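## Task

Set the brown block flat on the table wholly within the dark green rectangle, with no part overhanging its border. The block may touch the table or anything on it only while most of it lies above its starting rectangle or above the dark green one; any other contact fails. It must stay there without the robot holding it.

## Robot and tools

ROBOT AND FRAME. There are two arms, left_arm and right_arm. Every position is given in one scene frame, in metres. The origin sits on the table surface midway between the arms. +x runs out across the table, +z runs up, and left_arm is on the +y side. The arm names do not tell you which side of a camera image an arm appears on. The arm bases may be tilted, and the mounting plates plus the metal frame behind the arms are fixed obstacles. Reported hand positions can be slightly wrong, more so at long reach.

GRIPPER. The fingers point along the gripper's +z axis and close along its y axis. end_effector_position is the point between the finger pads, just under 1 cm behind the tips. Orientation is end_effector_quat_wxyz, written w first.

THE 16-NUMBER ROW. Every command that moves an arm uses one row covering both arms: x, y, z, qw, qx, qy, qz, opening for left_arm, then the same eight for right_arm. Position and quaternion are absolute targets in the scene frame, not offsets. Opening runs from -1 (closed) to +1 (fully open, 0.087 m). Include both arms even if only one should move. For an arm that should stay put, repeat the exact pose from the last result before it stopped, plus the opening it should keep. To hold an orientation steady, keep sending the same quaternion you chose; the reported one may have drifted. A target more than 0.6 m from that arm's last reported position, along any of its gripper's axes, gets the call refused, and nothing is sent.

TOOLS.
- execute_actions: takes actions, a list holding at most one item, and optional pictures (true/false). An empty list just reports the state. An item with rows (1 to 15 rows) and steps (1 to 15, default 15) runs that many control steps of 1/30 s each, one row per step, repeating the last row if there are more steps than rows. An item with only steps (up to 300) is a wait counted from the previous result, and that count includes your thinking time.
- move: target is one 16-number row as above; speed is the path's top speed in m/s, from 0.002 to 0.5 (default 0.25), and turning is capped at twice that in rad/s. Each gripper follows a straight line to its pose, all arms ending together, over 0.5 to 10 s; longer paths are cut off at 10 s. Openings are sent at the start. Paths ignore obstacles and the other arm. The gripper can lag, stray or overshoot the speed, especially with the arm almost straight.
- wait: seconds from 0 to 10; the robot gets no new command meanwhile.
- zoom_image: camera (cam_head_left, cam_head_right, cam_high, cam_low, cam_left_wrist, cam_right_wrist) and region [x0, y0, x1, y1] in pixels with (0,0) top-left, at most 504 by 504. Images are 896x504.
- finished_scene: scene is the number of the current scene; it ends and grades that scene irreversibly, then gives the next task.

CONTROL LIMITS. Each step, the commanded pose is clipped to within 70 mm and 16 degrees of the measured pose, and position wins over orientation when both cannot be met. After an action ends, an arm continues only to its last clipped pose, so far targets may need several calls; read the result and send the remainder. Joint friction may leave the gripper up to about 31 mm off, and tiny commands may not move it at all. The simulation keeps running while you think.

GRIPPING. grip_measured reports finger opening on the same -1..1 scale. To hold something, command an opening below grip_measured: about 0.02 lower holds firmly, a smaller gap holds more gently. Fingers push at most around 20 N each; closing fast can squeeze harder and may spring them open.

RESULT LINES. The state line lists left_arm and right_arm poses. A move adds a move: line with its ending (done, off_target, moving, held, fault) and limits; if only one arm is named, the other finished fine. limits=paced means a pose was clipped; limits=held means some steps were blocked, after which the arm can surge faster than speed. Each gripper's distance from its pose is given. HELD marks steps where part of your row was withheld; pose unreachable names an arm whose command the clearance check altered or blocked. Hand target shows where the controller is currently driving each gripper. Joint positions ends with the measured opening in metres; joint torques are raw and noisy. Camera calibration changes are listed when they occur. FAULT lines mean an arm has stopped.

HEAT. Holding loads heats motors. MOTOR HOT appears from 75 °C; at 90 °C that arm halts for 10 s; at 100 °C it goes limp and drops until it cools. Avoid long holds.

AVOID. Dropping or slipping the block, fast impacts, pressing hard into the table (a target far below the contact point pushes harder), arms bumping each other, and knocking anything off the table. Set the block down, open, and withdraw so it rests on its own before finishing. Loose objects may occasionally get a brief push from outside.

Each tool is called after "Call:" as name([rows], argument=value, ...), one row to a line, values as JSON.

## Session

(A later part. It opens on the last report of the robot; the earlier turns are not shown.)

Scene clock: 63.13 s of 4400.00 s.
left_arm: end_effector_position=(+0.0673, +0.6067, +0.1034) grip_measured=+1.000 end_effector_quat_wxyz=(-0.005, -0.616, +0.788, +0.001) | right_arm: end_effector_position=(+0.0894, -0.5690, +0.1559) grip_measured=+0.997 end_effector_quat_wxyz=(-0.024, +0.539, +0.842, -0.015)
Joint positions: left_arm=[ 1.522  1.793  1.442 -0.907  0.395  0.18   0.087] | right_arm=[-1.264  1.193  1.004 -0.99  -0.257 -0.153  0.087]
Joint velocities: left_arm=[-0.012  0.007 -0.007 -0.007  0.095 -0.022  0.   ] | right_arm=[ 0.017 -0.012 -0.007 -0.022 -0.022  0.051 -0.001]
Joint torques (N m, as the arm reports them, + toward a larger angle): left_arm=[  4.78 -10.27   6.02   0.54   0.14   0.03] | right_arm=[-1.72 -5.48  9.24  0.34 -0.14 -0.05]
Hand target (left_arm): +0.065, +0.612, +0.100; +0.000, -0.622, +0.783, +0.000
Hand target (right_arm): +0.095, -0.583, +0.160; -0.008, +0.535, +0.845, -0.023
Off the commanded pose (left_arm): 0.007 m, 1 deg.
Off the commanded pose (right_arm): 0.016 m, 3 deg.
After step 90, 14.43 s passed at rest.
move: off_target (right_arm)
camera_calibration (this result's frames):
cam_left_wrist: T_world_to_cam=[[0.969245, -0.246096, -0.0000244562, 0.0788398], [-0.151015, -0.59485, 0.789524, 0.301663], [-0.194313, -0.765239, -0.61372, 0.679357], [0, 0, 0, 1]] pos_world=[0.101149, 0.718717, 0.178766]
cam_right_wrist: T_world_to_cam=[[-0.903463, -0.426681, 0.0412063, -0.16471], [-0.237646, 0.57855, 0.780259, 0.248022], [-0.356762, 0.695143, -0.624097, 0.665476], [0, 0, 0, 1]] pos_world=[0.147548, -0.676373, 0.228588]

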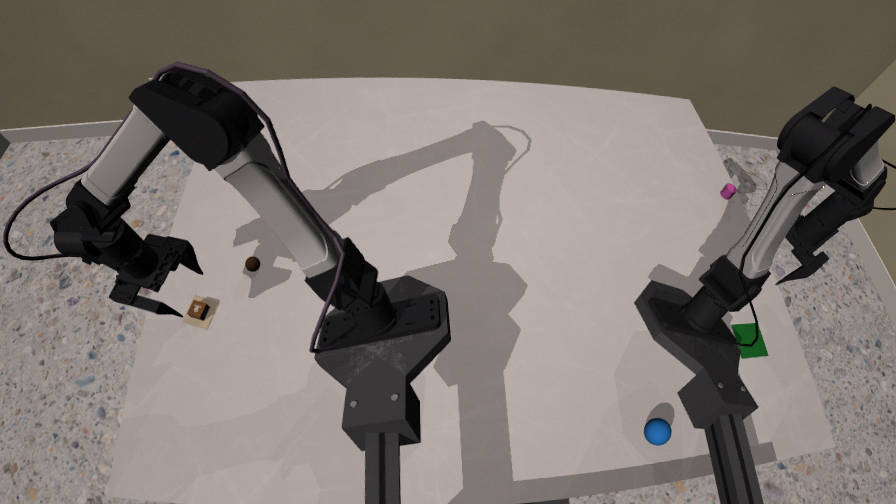

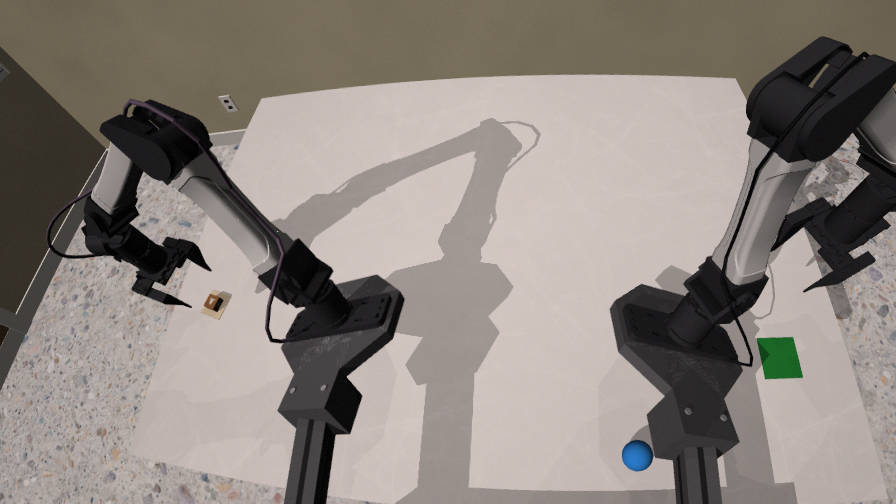

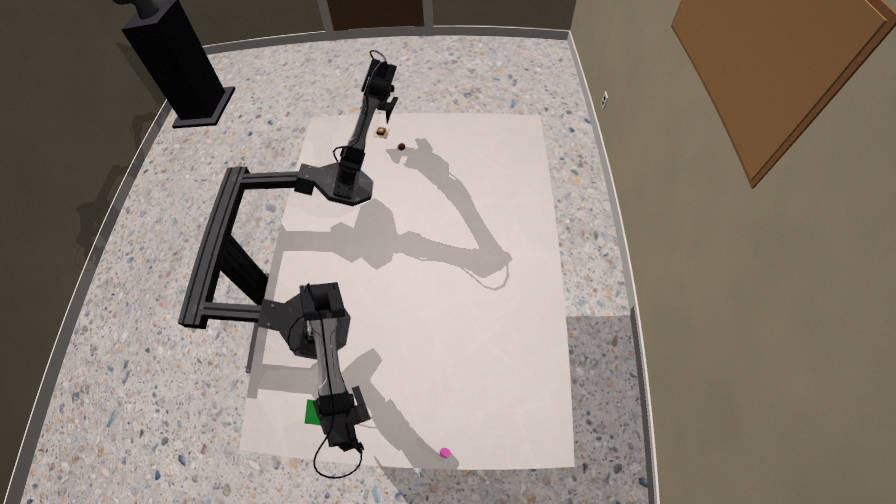

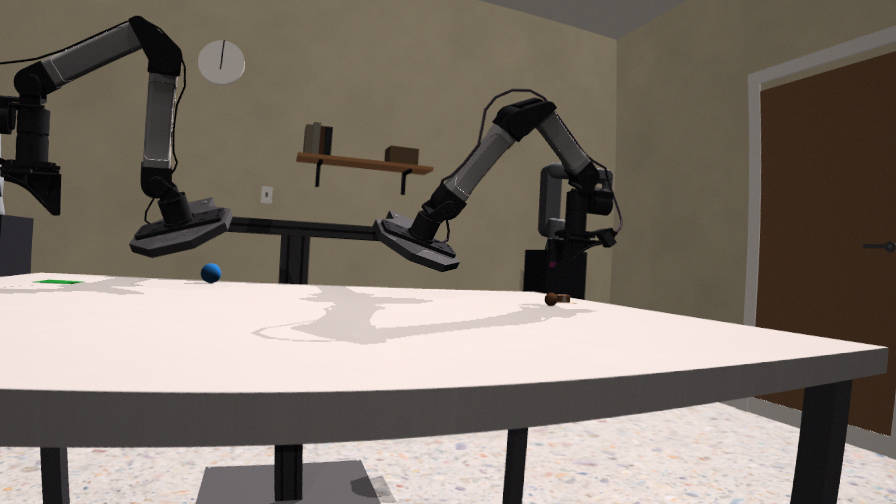

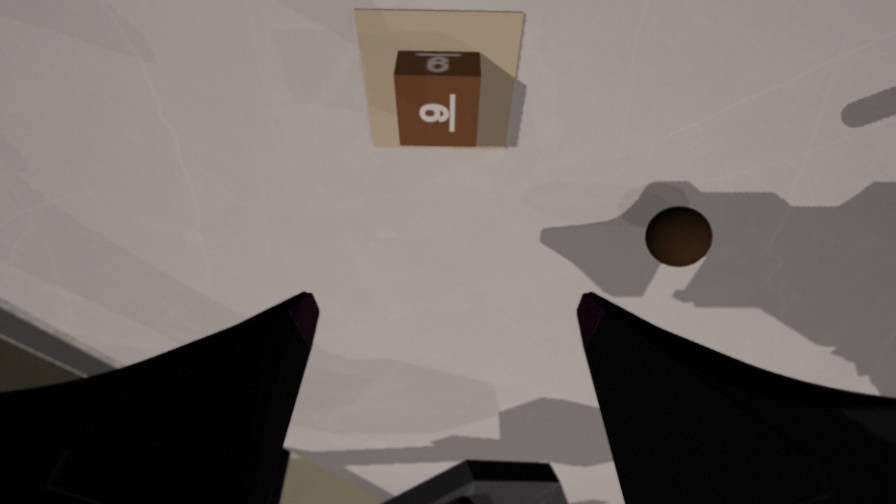

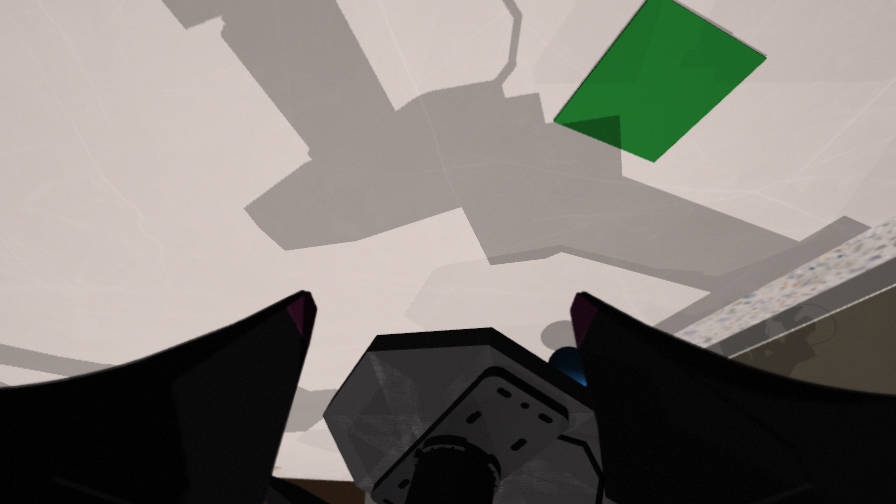

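Call:
move(target=[0.066,0.612,0.035,0,0.6225,-0.7826,0,1, 0.30,-0.33,0.24,0,0,1,0,1], speed=0.3)

Scene clock: 103.53 s of 4400.00 s.
left_arm: end_effector_position=(+0.0686, +0.6195, +0.0456) grip_measured=+1.000 end_effector_quat_wxyz=(+0.012, -0.619, +0.786, +0.006) | right_arm: end_effector_position=(+0.2993, -0.3277, +0.2372) grip_measured=+0.997 end_effector_quat_wxyz=(+0.015, +0.016, +1.000, +0.017)
Joint positions: left_arm=[ 1.47   1.904  1.387 -0.684  0.394  0.106  0.087] | right_arm=[ 0.496  1.449  1.499 -1.322  0.423  0.363  0.087]
Joint velocities: left_arm=[ 0.002  0.002 -0.007 -0.037 -0.037  0.037  0.   ] | right_arm=[-0.017 -0.002 -0.002 -0.095 -0.007 -0.007 -0.   ]
Joint torques (N m, as the arm reports them, + toward a larger angle): left_arm=[  3.2  -11.02   3.35   0.58  -0.09   0.04] | right_arm=[ 2.06 -6.52  8.59  0.25 -0.03  0.01]
Hand target (left_arm): +0.066, +0.612, +0.035; -0.000, -0.622, +0.783, -0.000
Hand target (right_arm): +0.305, -0.327, +0.240; +0.019, +0.012, +1.000, +0.015
Off the commanded pose (left_arm): 0.013 m, 2 deg.
Off the commanded pose (right_arm): 0.004 m, 3 deg.
After step 90, 34.87 s passed at rest.
move: off_target (left_arm, right_arm)
camera_calibration (this result's frames):
cam_left_wrist: T_world_to_cam=[[0.970829, -0.239476, 0.0119166, 0.0760195], [-0.162307, -0.619782, 0.767806, 0.372296], [-0.176485, -0.747343, -0.640571, 0.642813], [0, 0, 0, 1]] pos_world=[0.100071, 0.729349, 0.125011]
cam_right_wrist: T_world_to_cam=[[-0.0218676, -0.998799, -0.0438511, -0.30664], [-0.666522, -0.0181273, 0.745265, 0.0359753], [-0.745165, 0.0455249, -0.665325, 0.536489], [0, 0, 0, 1]] pos_world=[0.417045, -0.330043, 0.316681]

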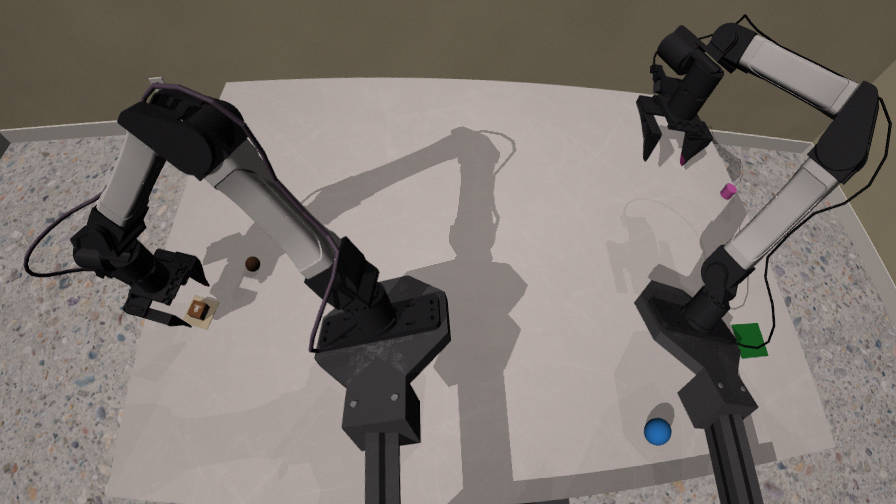

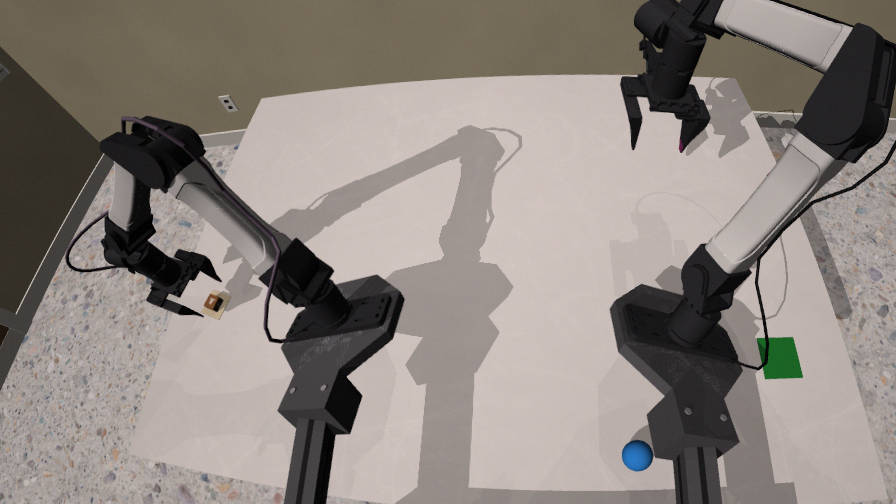

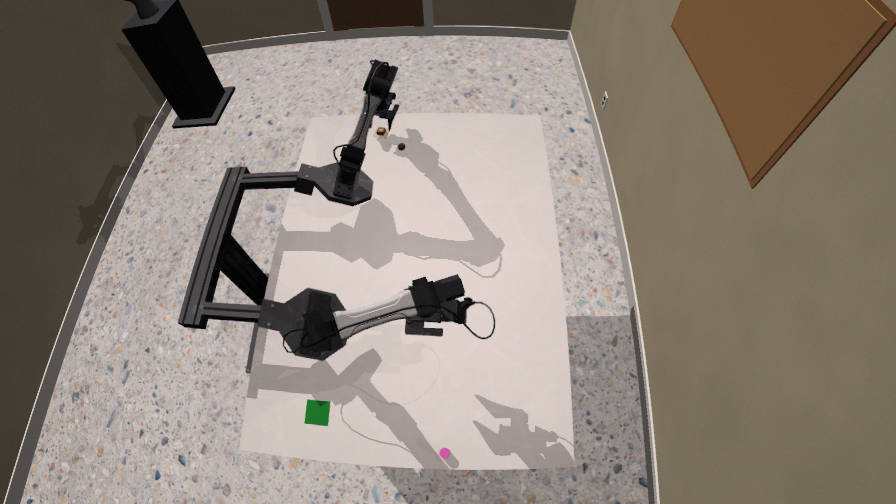

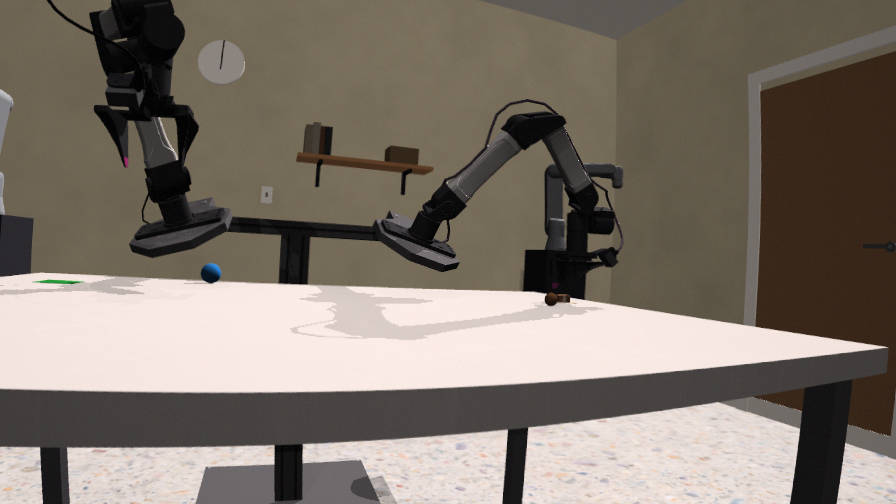

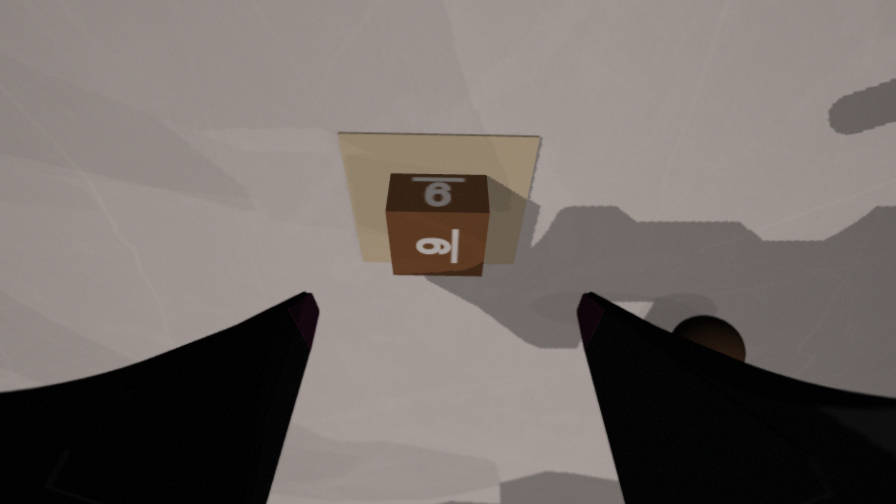

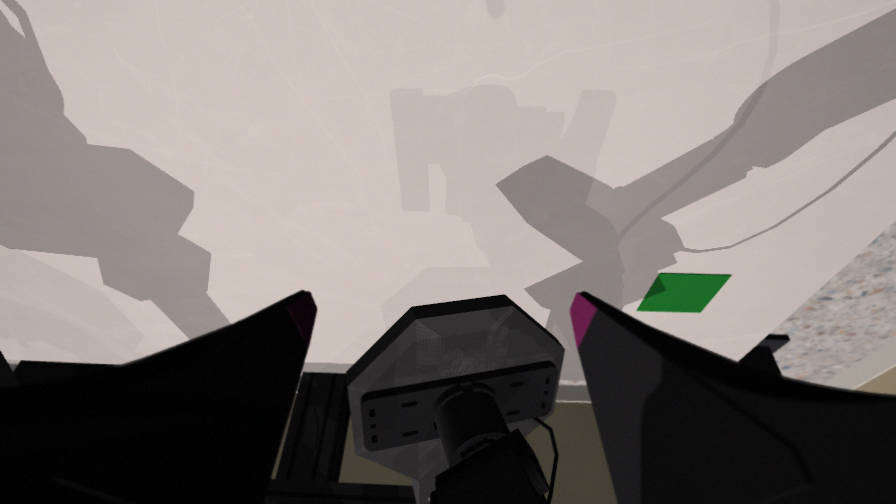

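Call:
move(target=[0.068,0.609,0.007,0,0.6225,-0.7826,0,0.3, 0.27,-0.24,0.26,0,0,0.707,0.707,0.5], speed=0.15)

Scene clock: 119.37 s of 4400.00 s.
left_arm: end_effector_position=(+0.0722, +0.6194, +0.0214) grip_measured=+0.300 end_effector_quat_wxyz=(+0.016, -0.617, +0.787, +0.010) | right_arm: end_effector_position=(+0.2721, -0.2396, +0.2595) grip_measured=+0.500 end_effector_quat_wxyz=(+0.012, -0.016, +0.718, +0.696)
Joint positions: left_arm=[ 1.438  1.943  1.353 -0.589  0.383  0.074  0.057] | right_arm=[ 0.004  1.556  1.162 -1.207 -1.231 -0.486  0.066]
Joint velocities: left_arm=[ 0.012  0.002  0.002 -0.022 -0.081  0.007  0.   ] | right_arm=[ 0.002 -0.022 -0.012 -0.051 -0.051 -0.007  0.   ]
Joint torques (N m, as the arm reports them, + toward a larger angle): left_arm=[  3.16 -10.17   3.11   0.62  -0.09   0.05] | right_arm=[ 0.84 -7.62  3.49 -0.42 -0.59 -0.11]
Hand target (left_arm): +0.068, +0.609, +0.007; -0.000, -0.622, +0.783, -0.000
Hand target (right_arm): +0.267, -0.238, +0.256; -0.003, -0.003, +0.712, +0.702
Off the commanded pose (left_arm): 0.018 m, 2 deg.
Off the commanded pose (right_arm): 0.002 m, 3 deg.
After step 90, 7.20 s passed at rest.
move: off_target (left_arm, right_arm)
camera_calibration (this result's frames):
cam_left_wrist: T_world_to_cam=[[0.969891, -0.243264, 0.0115866, 0.0752083], [-0.166447, -0.62739, 0.760708, 0.396486], [-0.177783, -0.739733, -0.648991, 0.623454], [0, 0, 0, 1]] pos_world=[0.10389, 0.728236, 0.102134]
cam_right_wrist: T_world_to_cam=[[0.0490951, -0.0217974, -0.998556, 0.244195], [-0.639647, -0.768528, -0.0146728, 0.0129355], [-0.767099, 0.639444, -0.0516736, 0.516081], [0, 0, 0, 1]] pos_world=[0.392171, -0.314741, 0.2707]

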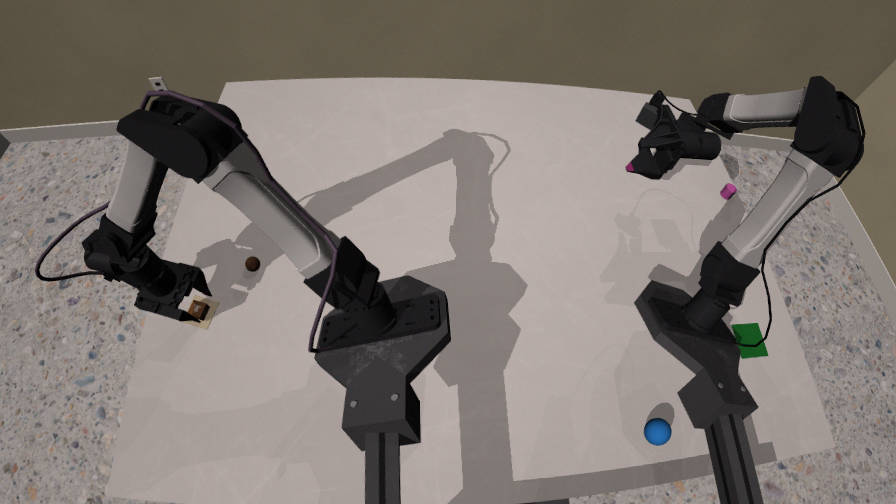

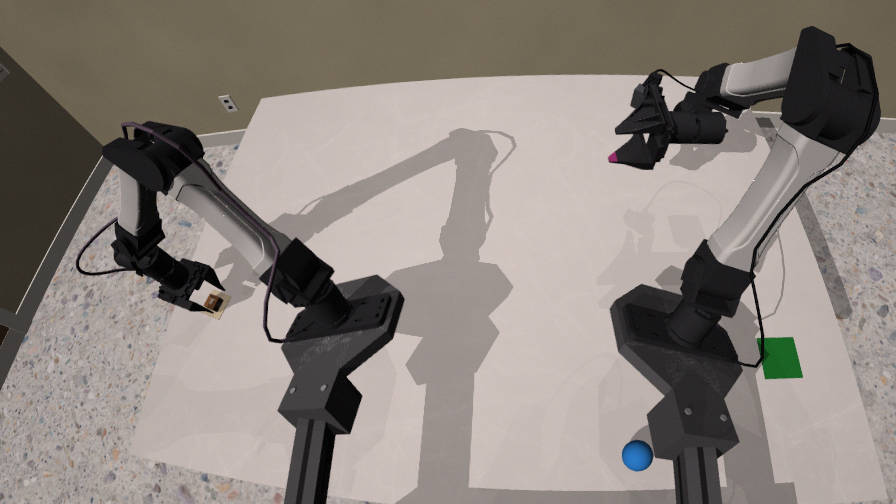

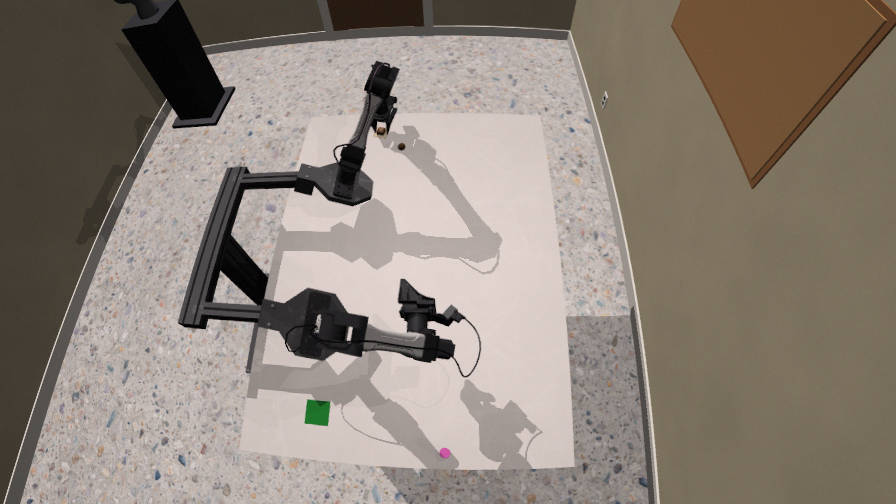

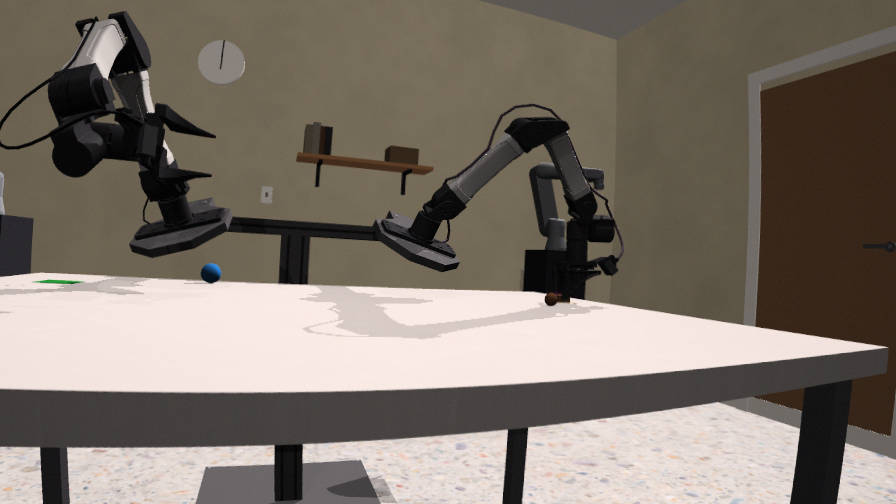

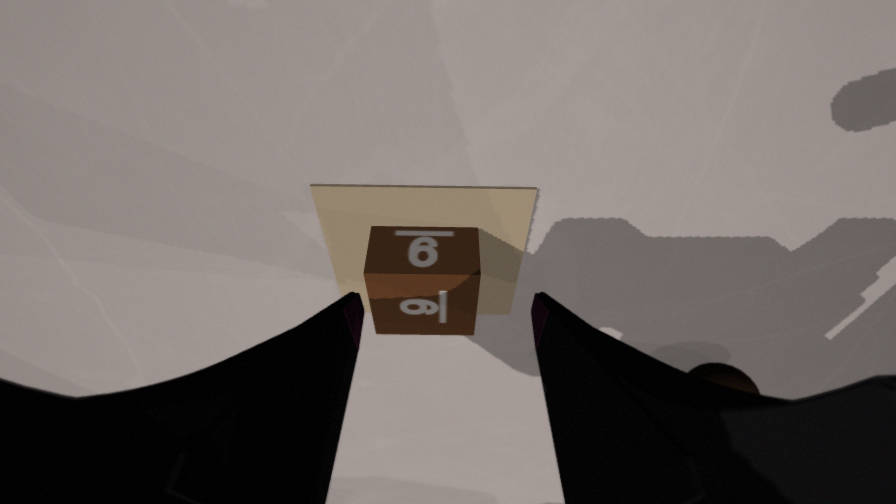

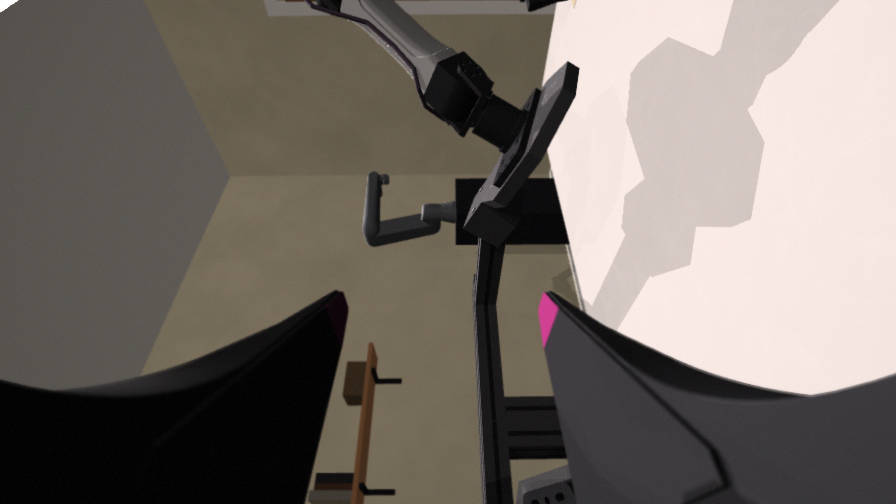

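Call:
move(target=[0.058,0.607,0.0,0,0.6225,-0.7826,0,0.3, 0.27,-0.24,0.26,0,0,0.707,0.707,0.5], speed=0.05)

Scene clock: 126.83 s of 4400.00 s.
left_arm: end_effector_position=(+0.0671, +0.6146, +0.0110) grip_measured=+0.300 end_effector_quat_wxyz=(+0.012, -0.619, +0.785, +0.006) | right_arm: end_effector_position=(+0.2708, -0.2394, +0.2636) grip_measured=+0.500 end_effector_quat_wxyz=(+0.011, -0.013, +0.712, +0.702)
Joint positions: left_arm=[ 1.438  1.965  1.335 -0.562  0.383  0.074  0.057] | right_arm=[ 0.004  1.556  1.162 -1.229 -1.248 -0.501  0.066]
Joint velocities: left_arm=[-0.002 -0.007 -0.012  0.022  0.051  0.022 -0.   ] | right_arm=[-0.002  0.022  0.002 -0.022 -0.007  0.037 -0.   ]
Joint torques (N m, as the arm reports them, + toward a larger angle): left_arm=[  4.54 -10.51   2.84   0.64  -0.03   0.18] | right_arm=[ 0.49 -7.46  4.31 -0.41 -0.55 -0.07]
Hand target (left_arm): +0.058, +0.607, +0.000; +0.000, -0.623, +0.783, -0.000
Hand target (right_arm): +0.270, -0.240, +0.260; +0.000, +0.000, +0.707, +0.707
Off the commanded pose (left_arm): 0.016 m, 2 deg.
Off the commanded pose (right_arm): 0.004 m, 2 deg.
After step 90, 3.63 s passed at rest.
move: off_target (left_arm)
camera_calibration (this result's frames):
cam_left_wrist: T_world_to_cam=[[0.971173, -0.238042, 0.0125778, 0.0757702], [-0.161669, -0.618973, 0.768593, 0.395038], [-0.175172, -0.748471, -0.639614, 0.61739], [0, 0, 0, 1]] pos_world=[0.0984292, 0.724653, 0.0903147]
cam_right_wrist: T_world_to_cam=[[0.0437625, -0.00364745, -0.999035, 0.254313], [-0.640563, -0.767491, -0.0252576, 0.0155608], [-0.766658, 0.64105, -0.0359237, 0.511302], [0, 0, 0, 1]] pos_world=[0.390832, -0.3149, 0.272828]

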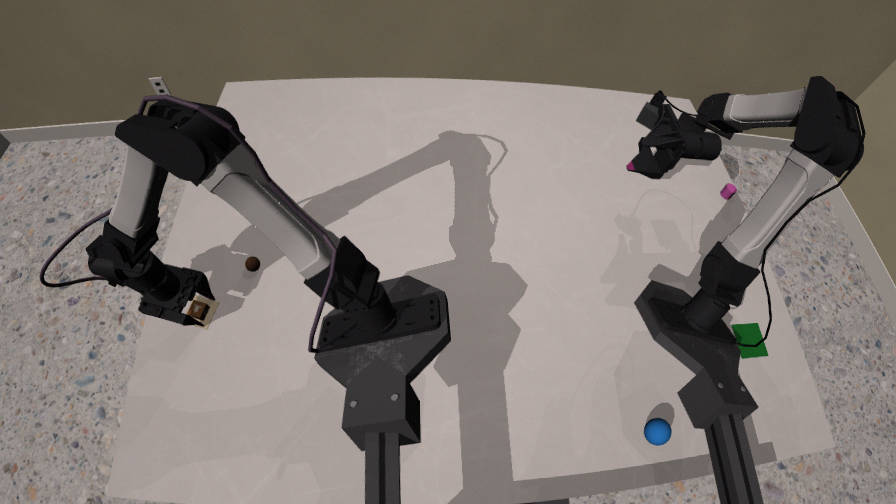

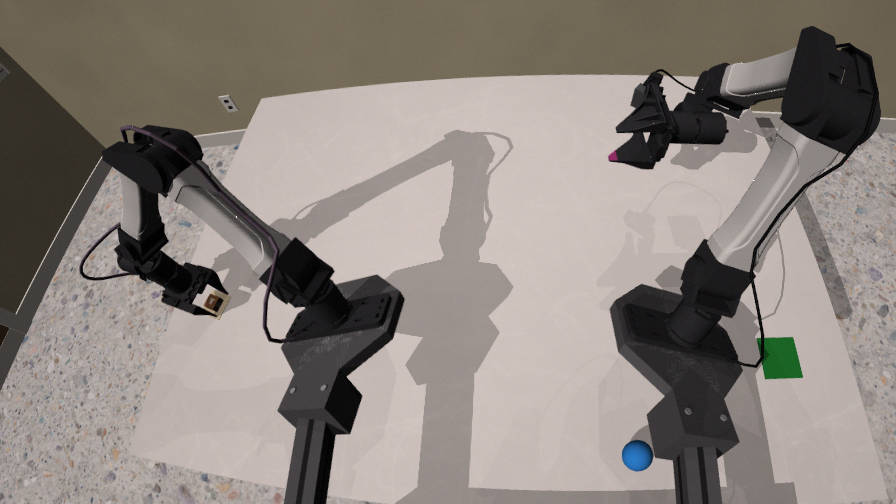

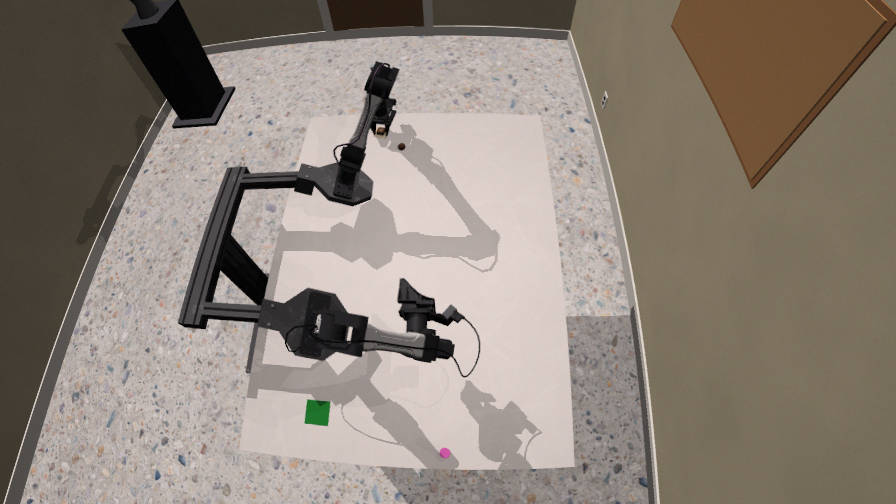

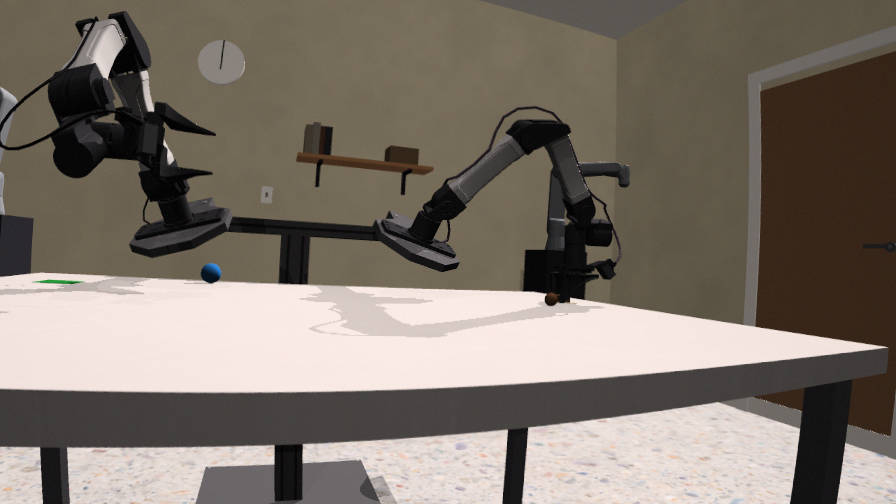

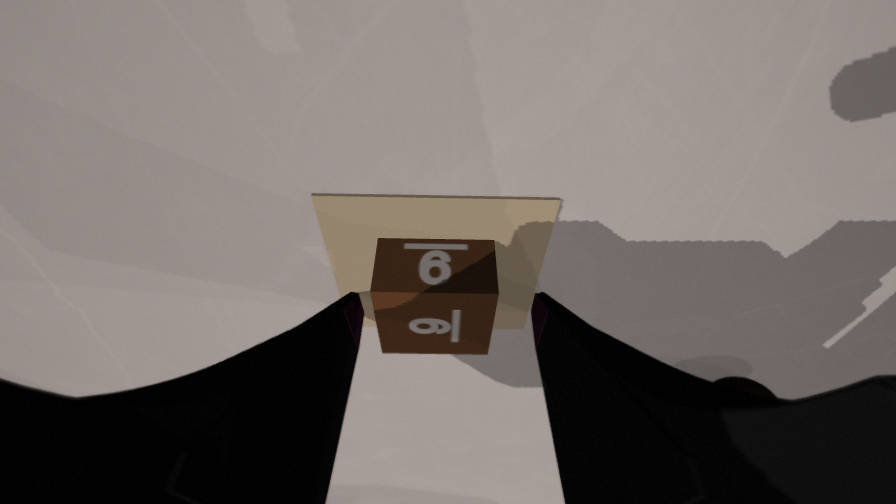

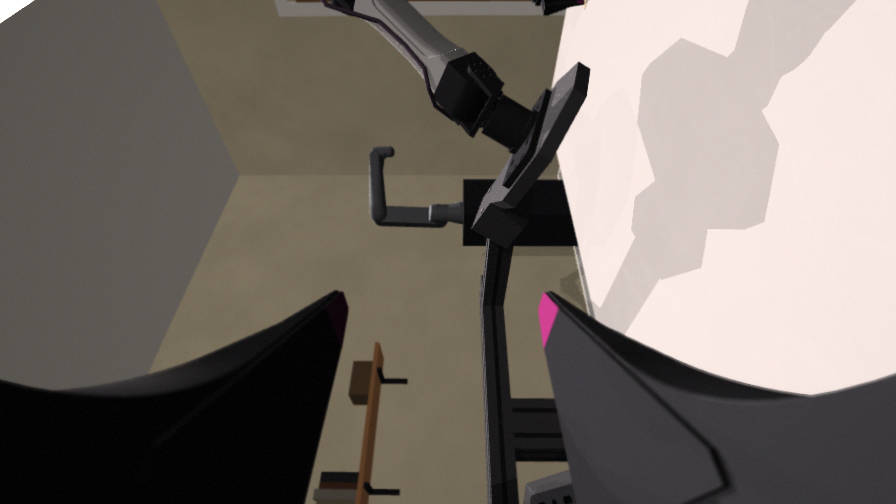

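Call:
execute_actions([
  {"rows":[[0.058,0.607,0.0,0,0.6225,-0.7826,0,0.2,0.27,-0.24,0.26,0,0,0.707,0.707,0.5],[0.058,0.607,0.0,0,0.6225,-0.7826,0,0.15,0.27,-0.24,0.26,0,0,0.707,0.707,0.5],[0.058,0.607,0.0,0,0.6225,-0.7826,0,0.1,0.27,-0.24,0.26,0,0,0.707,0.707,0.5],[0.058,0.607,0.0,0,0.6225,-0.7826,0,0.05,0.27,-0.24,0.26,0,0,0.707,0.707,0.5],[0.058,0.607,0.0,0,0.6225,-0.7826,0,0.0,0.27,-0.24,0.26,0,0,0.707,0.707,0.5],[0.058,0.607,0.0,0,0.6225,-0.7826,0,-0.05,0.27,-0.24,0.26,0,0,0.707,0.707,0.5],[0.058,0.607,0.0,0,0.6225,-0.7826,0,-0.1,0.27,-0.24,0.26,0,0,0.707,0.707,0.5],[0.058,0.607,0.0,0,0.6225,-0.7826,0,-0.14,0.27,-0.24,0.26,0,0,0.707,0.707,0.5],[0.058,0.607,0.0,0,0.6225,-0.7826,0,-0.18,0.27,-0.24,0.26,0,0,0.707,0.707,0.5],[0.058,0.607,0.0,0,0.6225,-0.7826,0,-0.21,0.27,-0.24,0.26,0,0,0.707,0.707,0.5],[0.058,0.607,0.0,0,0.6225,-0.7826,0,-0.24,0.27,-0.24,0.26,0,0,0.707,0.707,0.5],[0.058,0.607,0.0,0,0.6225,-0.7826,0,-0.26,0.27,-0.24,0.26,0,0,0.707,0.707,0.5],[0.058,0.607,0.0,0,0.6225,-0.7826,0,-0.28,0.27,-0.24,0.26,0,0,0.707,0.707,0.5],[0.058,0.607,0.0,0,0.6225,-0.7826,0,-0.30,0.27,-0.24,0.26,0,0,0.707,0.707,0.5]],"steps":15},
], pictures=false)

Call:
execute_actions([
  {"steps":15},
])

Scene clock: 148.97 s of 4400.00 s.
left_arm: end_effector_position=(+0.0655, +0.6152, +0.0113) grip_measured=-0.272 end_effector_quat_wxyz=(+0.011, -0.619, +0.785, +0.008) | right_arm: end_effector_position=(+0.2706, -0.2394, +0.2640) grip_measured=+0.500 end_effector_quat_wxyz=(+0.011, -0.013, +0.711, +0.703)
Joint positions: left_arm=[ 1.441  1.965  1.335 -0.561  0.379  0.075  0.032] | right_arm=[ 0.004  1.556  1.162 -1.232 -1.249 -0.503  0.066]
Joint velocities: left_arm=[-0.007 -0.012  0.017 -0.081 -0.022 -0.051 -0.   ] | right_arm=[-0.002 -0.007  0.017 -0.037 -0.081  0.066  0.001]
Joint torques (N m, as the arm reports them, + toward a larger angle): left_arm=[  4.4  -10.62   2.85   0.64   0.01   0.17] | right_arm=[ 0.47 -7.41  4.38 -0.42 -0.58 -0.1 ]
Hand target (left_arm): +0.058, +0.607, +0.000; +0.000, -0.623, +0.783, -0.000
Hand target (right_arm): +0.270, -0.240, +0.260; +0.000, +0.000, +0.707, +0.707
Off the commanded pose (left_arm): 0.016 m, 2 deg.
Off the commanded pose (right_arm): 0.004 m, 2 deg.
Steps of this call (steps 1 to 90: nothing new was sent; then 18.63 s passed at rest; steps 91 to 105: all 15 steps of this action). Readings (end_effector_position):
91: left_arm (+0.0663, +0.6149, +0.0110) | right_arm (+0.2706, -0.2394, +0.2639)
92: left_arm (+0.0657, +0.6152, +0.0112) | right_arm (+0.2707, -0.2394, +0.2640)
94: left_arm (+0.0655, +0.6152, +0.0113) | right_arm (+0.2707, -0.2394, +0.2640)
98: left_arm (+0.0655, +0.6152, +0.0113) | right_arm (+0.2706, -0.2394, +0.2640)
105: the state above

Scene clock: 149.47 s of 4400.00 s.
left_arm: end_effector_position=(+0.0655, +0.6152, +0.0113) grip_measured=-0.272 end_effector_quat_wxyz=(+0.011, -0.619, +0.785, +0.008) | right_arm: end_effector_position=(+0.2706, -0.2394, +0.2640) grip_measured=+0.500 end_effector_quat_wxyz=(+0.011, -0.013, +0.711, +0.703)
Joint positions: left_arm=[ 1.441  1.965  1.335 -0.561  0.379  0.075  0.032] | right_arm=[ 0.004  1.556  1.162 -1.232 -1.249 -0.503  0.066]
Joint velocities: left_arm=[ 0.017 -0.007  0.012  0.007  0.007 -0.051 -0.   ] | right_arm=[-0.012  0.007  0.002  0.051  0.037  0.037 -0.   ]
Joint torques (N m, as the arm reports them, + toward a larger angle): left_arm=[  4.44 -10.59   2.88   0.65   0.02   0.17] | right_arm=[ 0.48 -7.42  4.36 -0.42 -0.58 -0.1 ]
Hand target (left_arm): +0.058, +0.607, +0.000; +0.000, -0.623, +0.783, -0.000
Hand target (right_arm): +0.270, -0.240, +0.260; +0.000, +0.000, +0.707, +0.707
Off the commanded pose (left_arm): 0.016 m, 2 deg.
Off the commanded pose (right_arm): 0.004 m, 2 deg.
Steps of this call (steps 1 to 15: nothing new was sent). Readings (end_effector_position):
1: left_arm (+0.0655, +0.6152, +0.0113) | right_arm (+0.2706, -0.2394, +0.2640)
2: left_arm (+0.0655, +0.6152, +0.0113) | right_arm (+0.2706, -0.2394, +0.2640)
4: left_arm (+0.0655, +0.6152, +0.0113) | right_arm (+0.2706, -0.2394, +0.2640)
8: left_arm (+0.0655, +0.6152, +0.0113) | right_arm (+0.2706, -0.2394, +0.2640)
15: the state above
camera_calibration (this result's frames):
cam_left_wrist: T_world_to_cam=[[0.971383, -0.2374, 0.0074471, 0.0771112], [-0.157615, -0.620835, 0.767933, 0.395808], [-0.177684, -0.747132, -0.640486, 0.617068], [0, 0, 0, 1]] pos_world=[0.097124, 0.725068, 0.0906954]
cam_right_wrist: T_world_to_cam=[[0.0431132, -0.00196431, -0.999068, 0.255306], [-0.640617, -0.767416, -0.0261359, 0.0157492], [-0.766649, 0.641147, -0.0343441, 0.510803], [0, 0, 0, 1]] pos_world=[0.390689, -0.314912, 0.273023]

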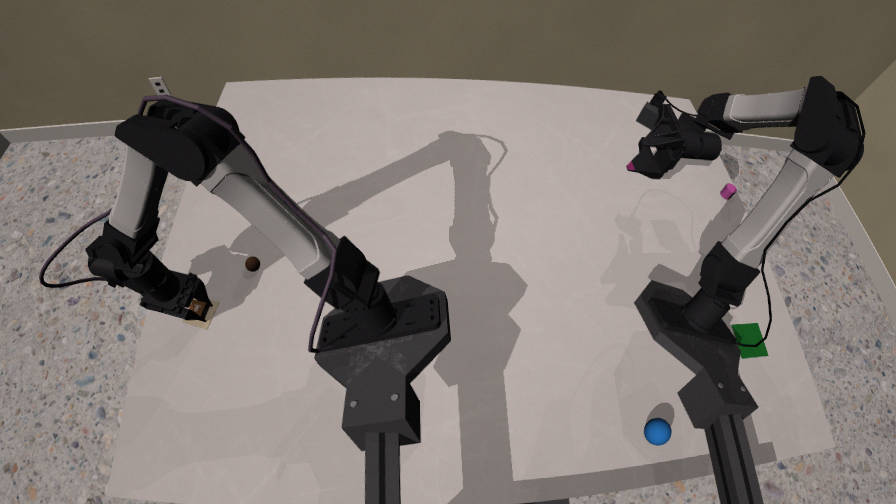

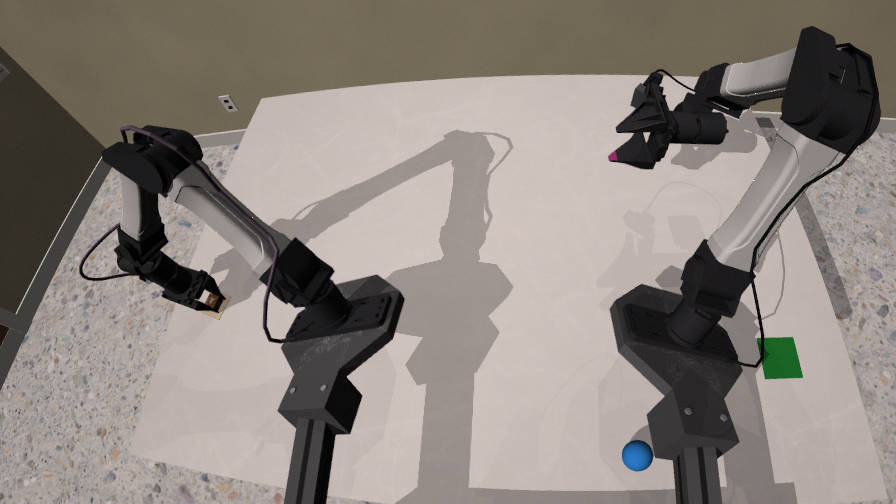

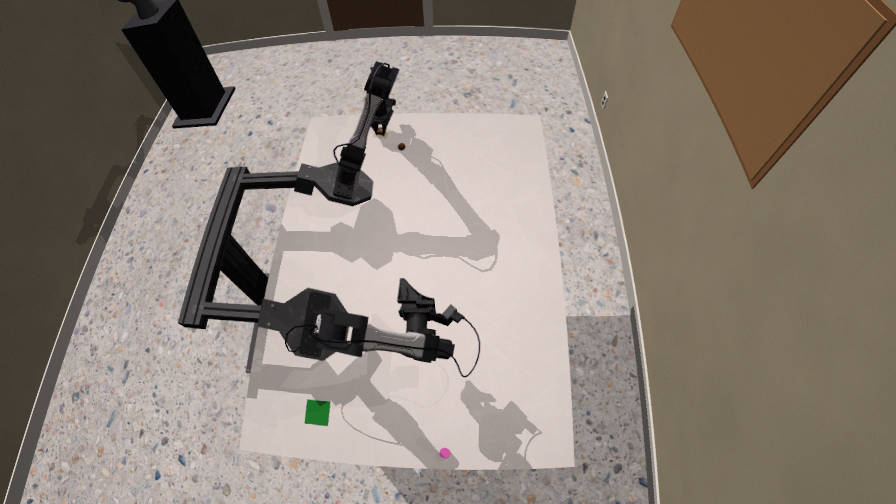

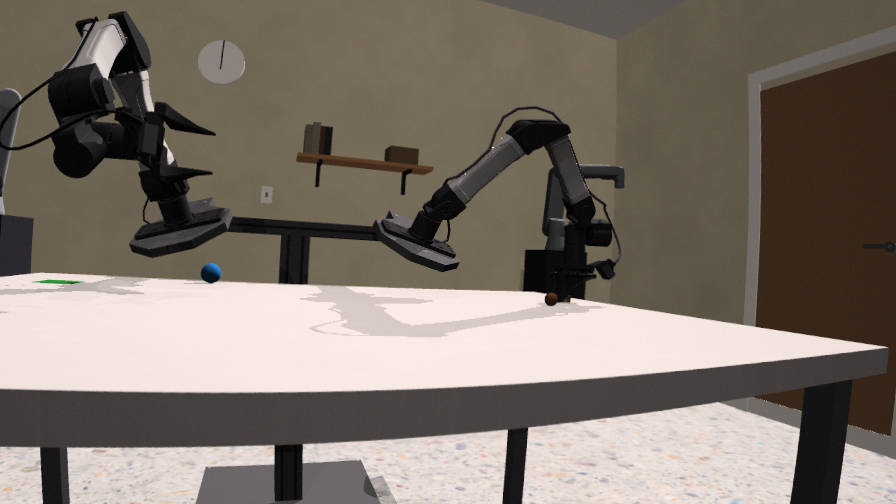

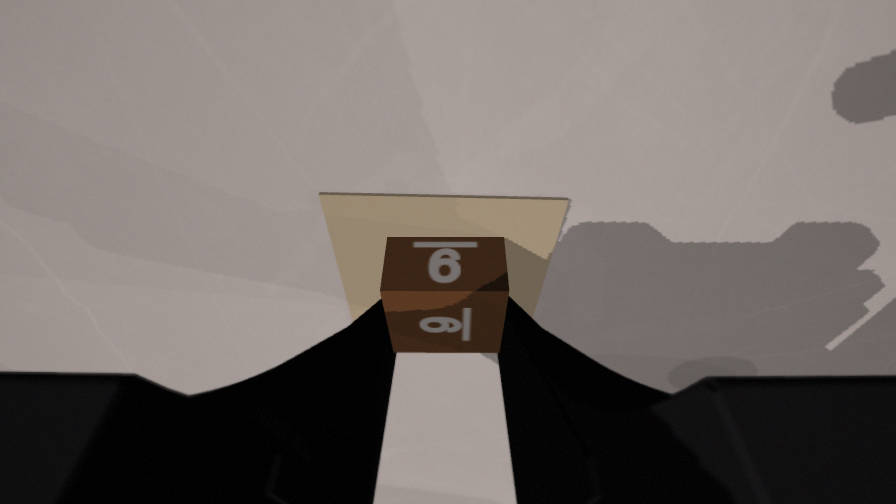

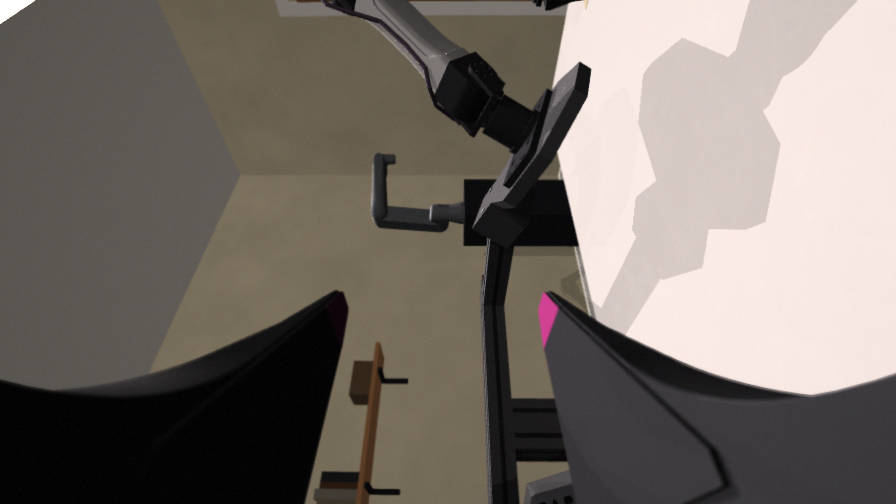

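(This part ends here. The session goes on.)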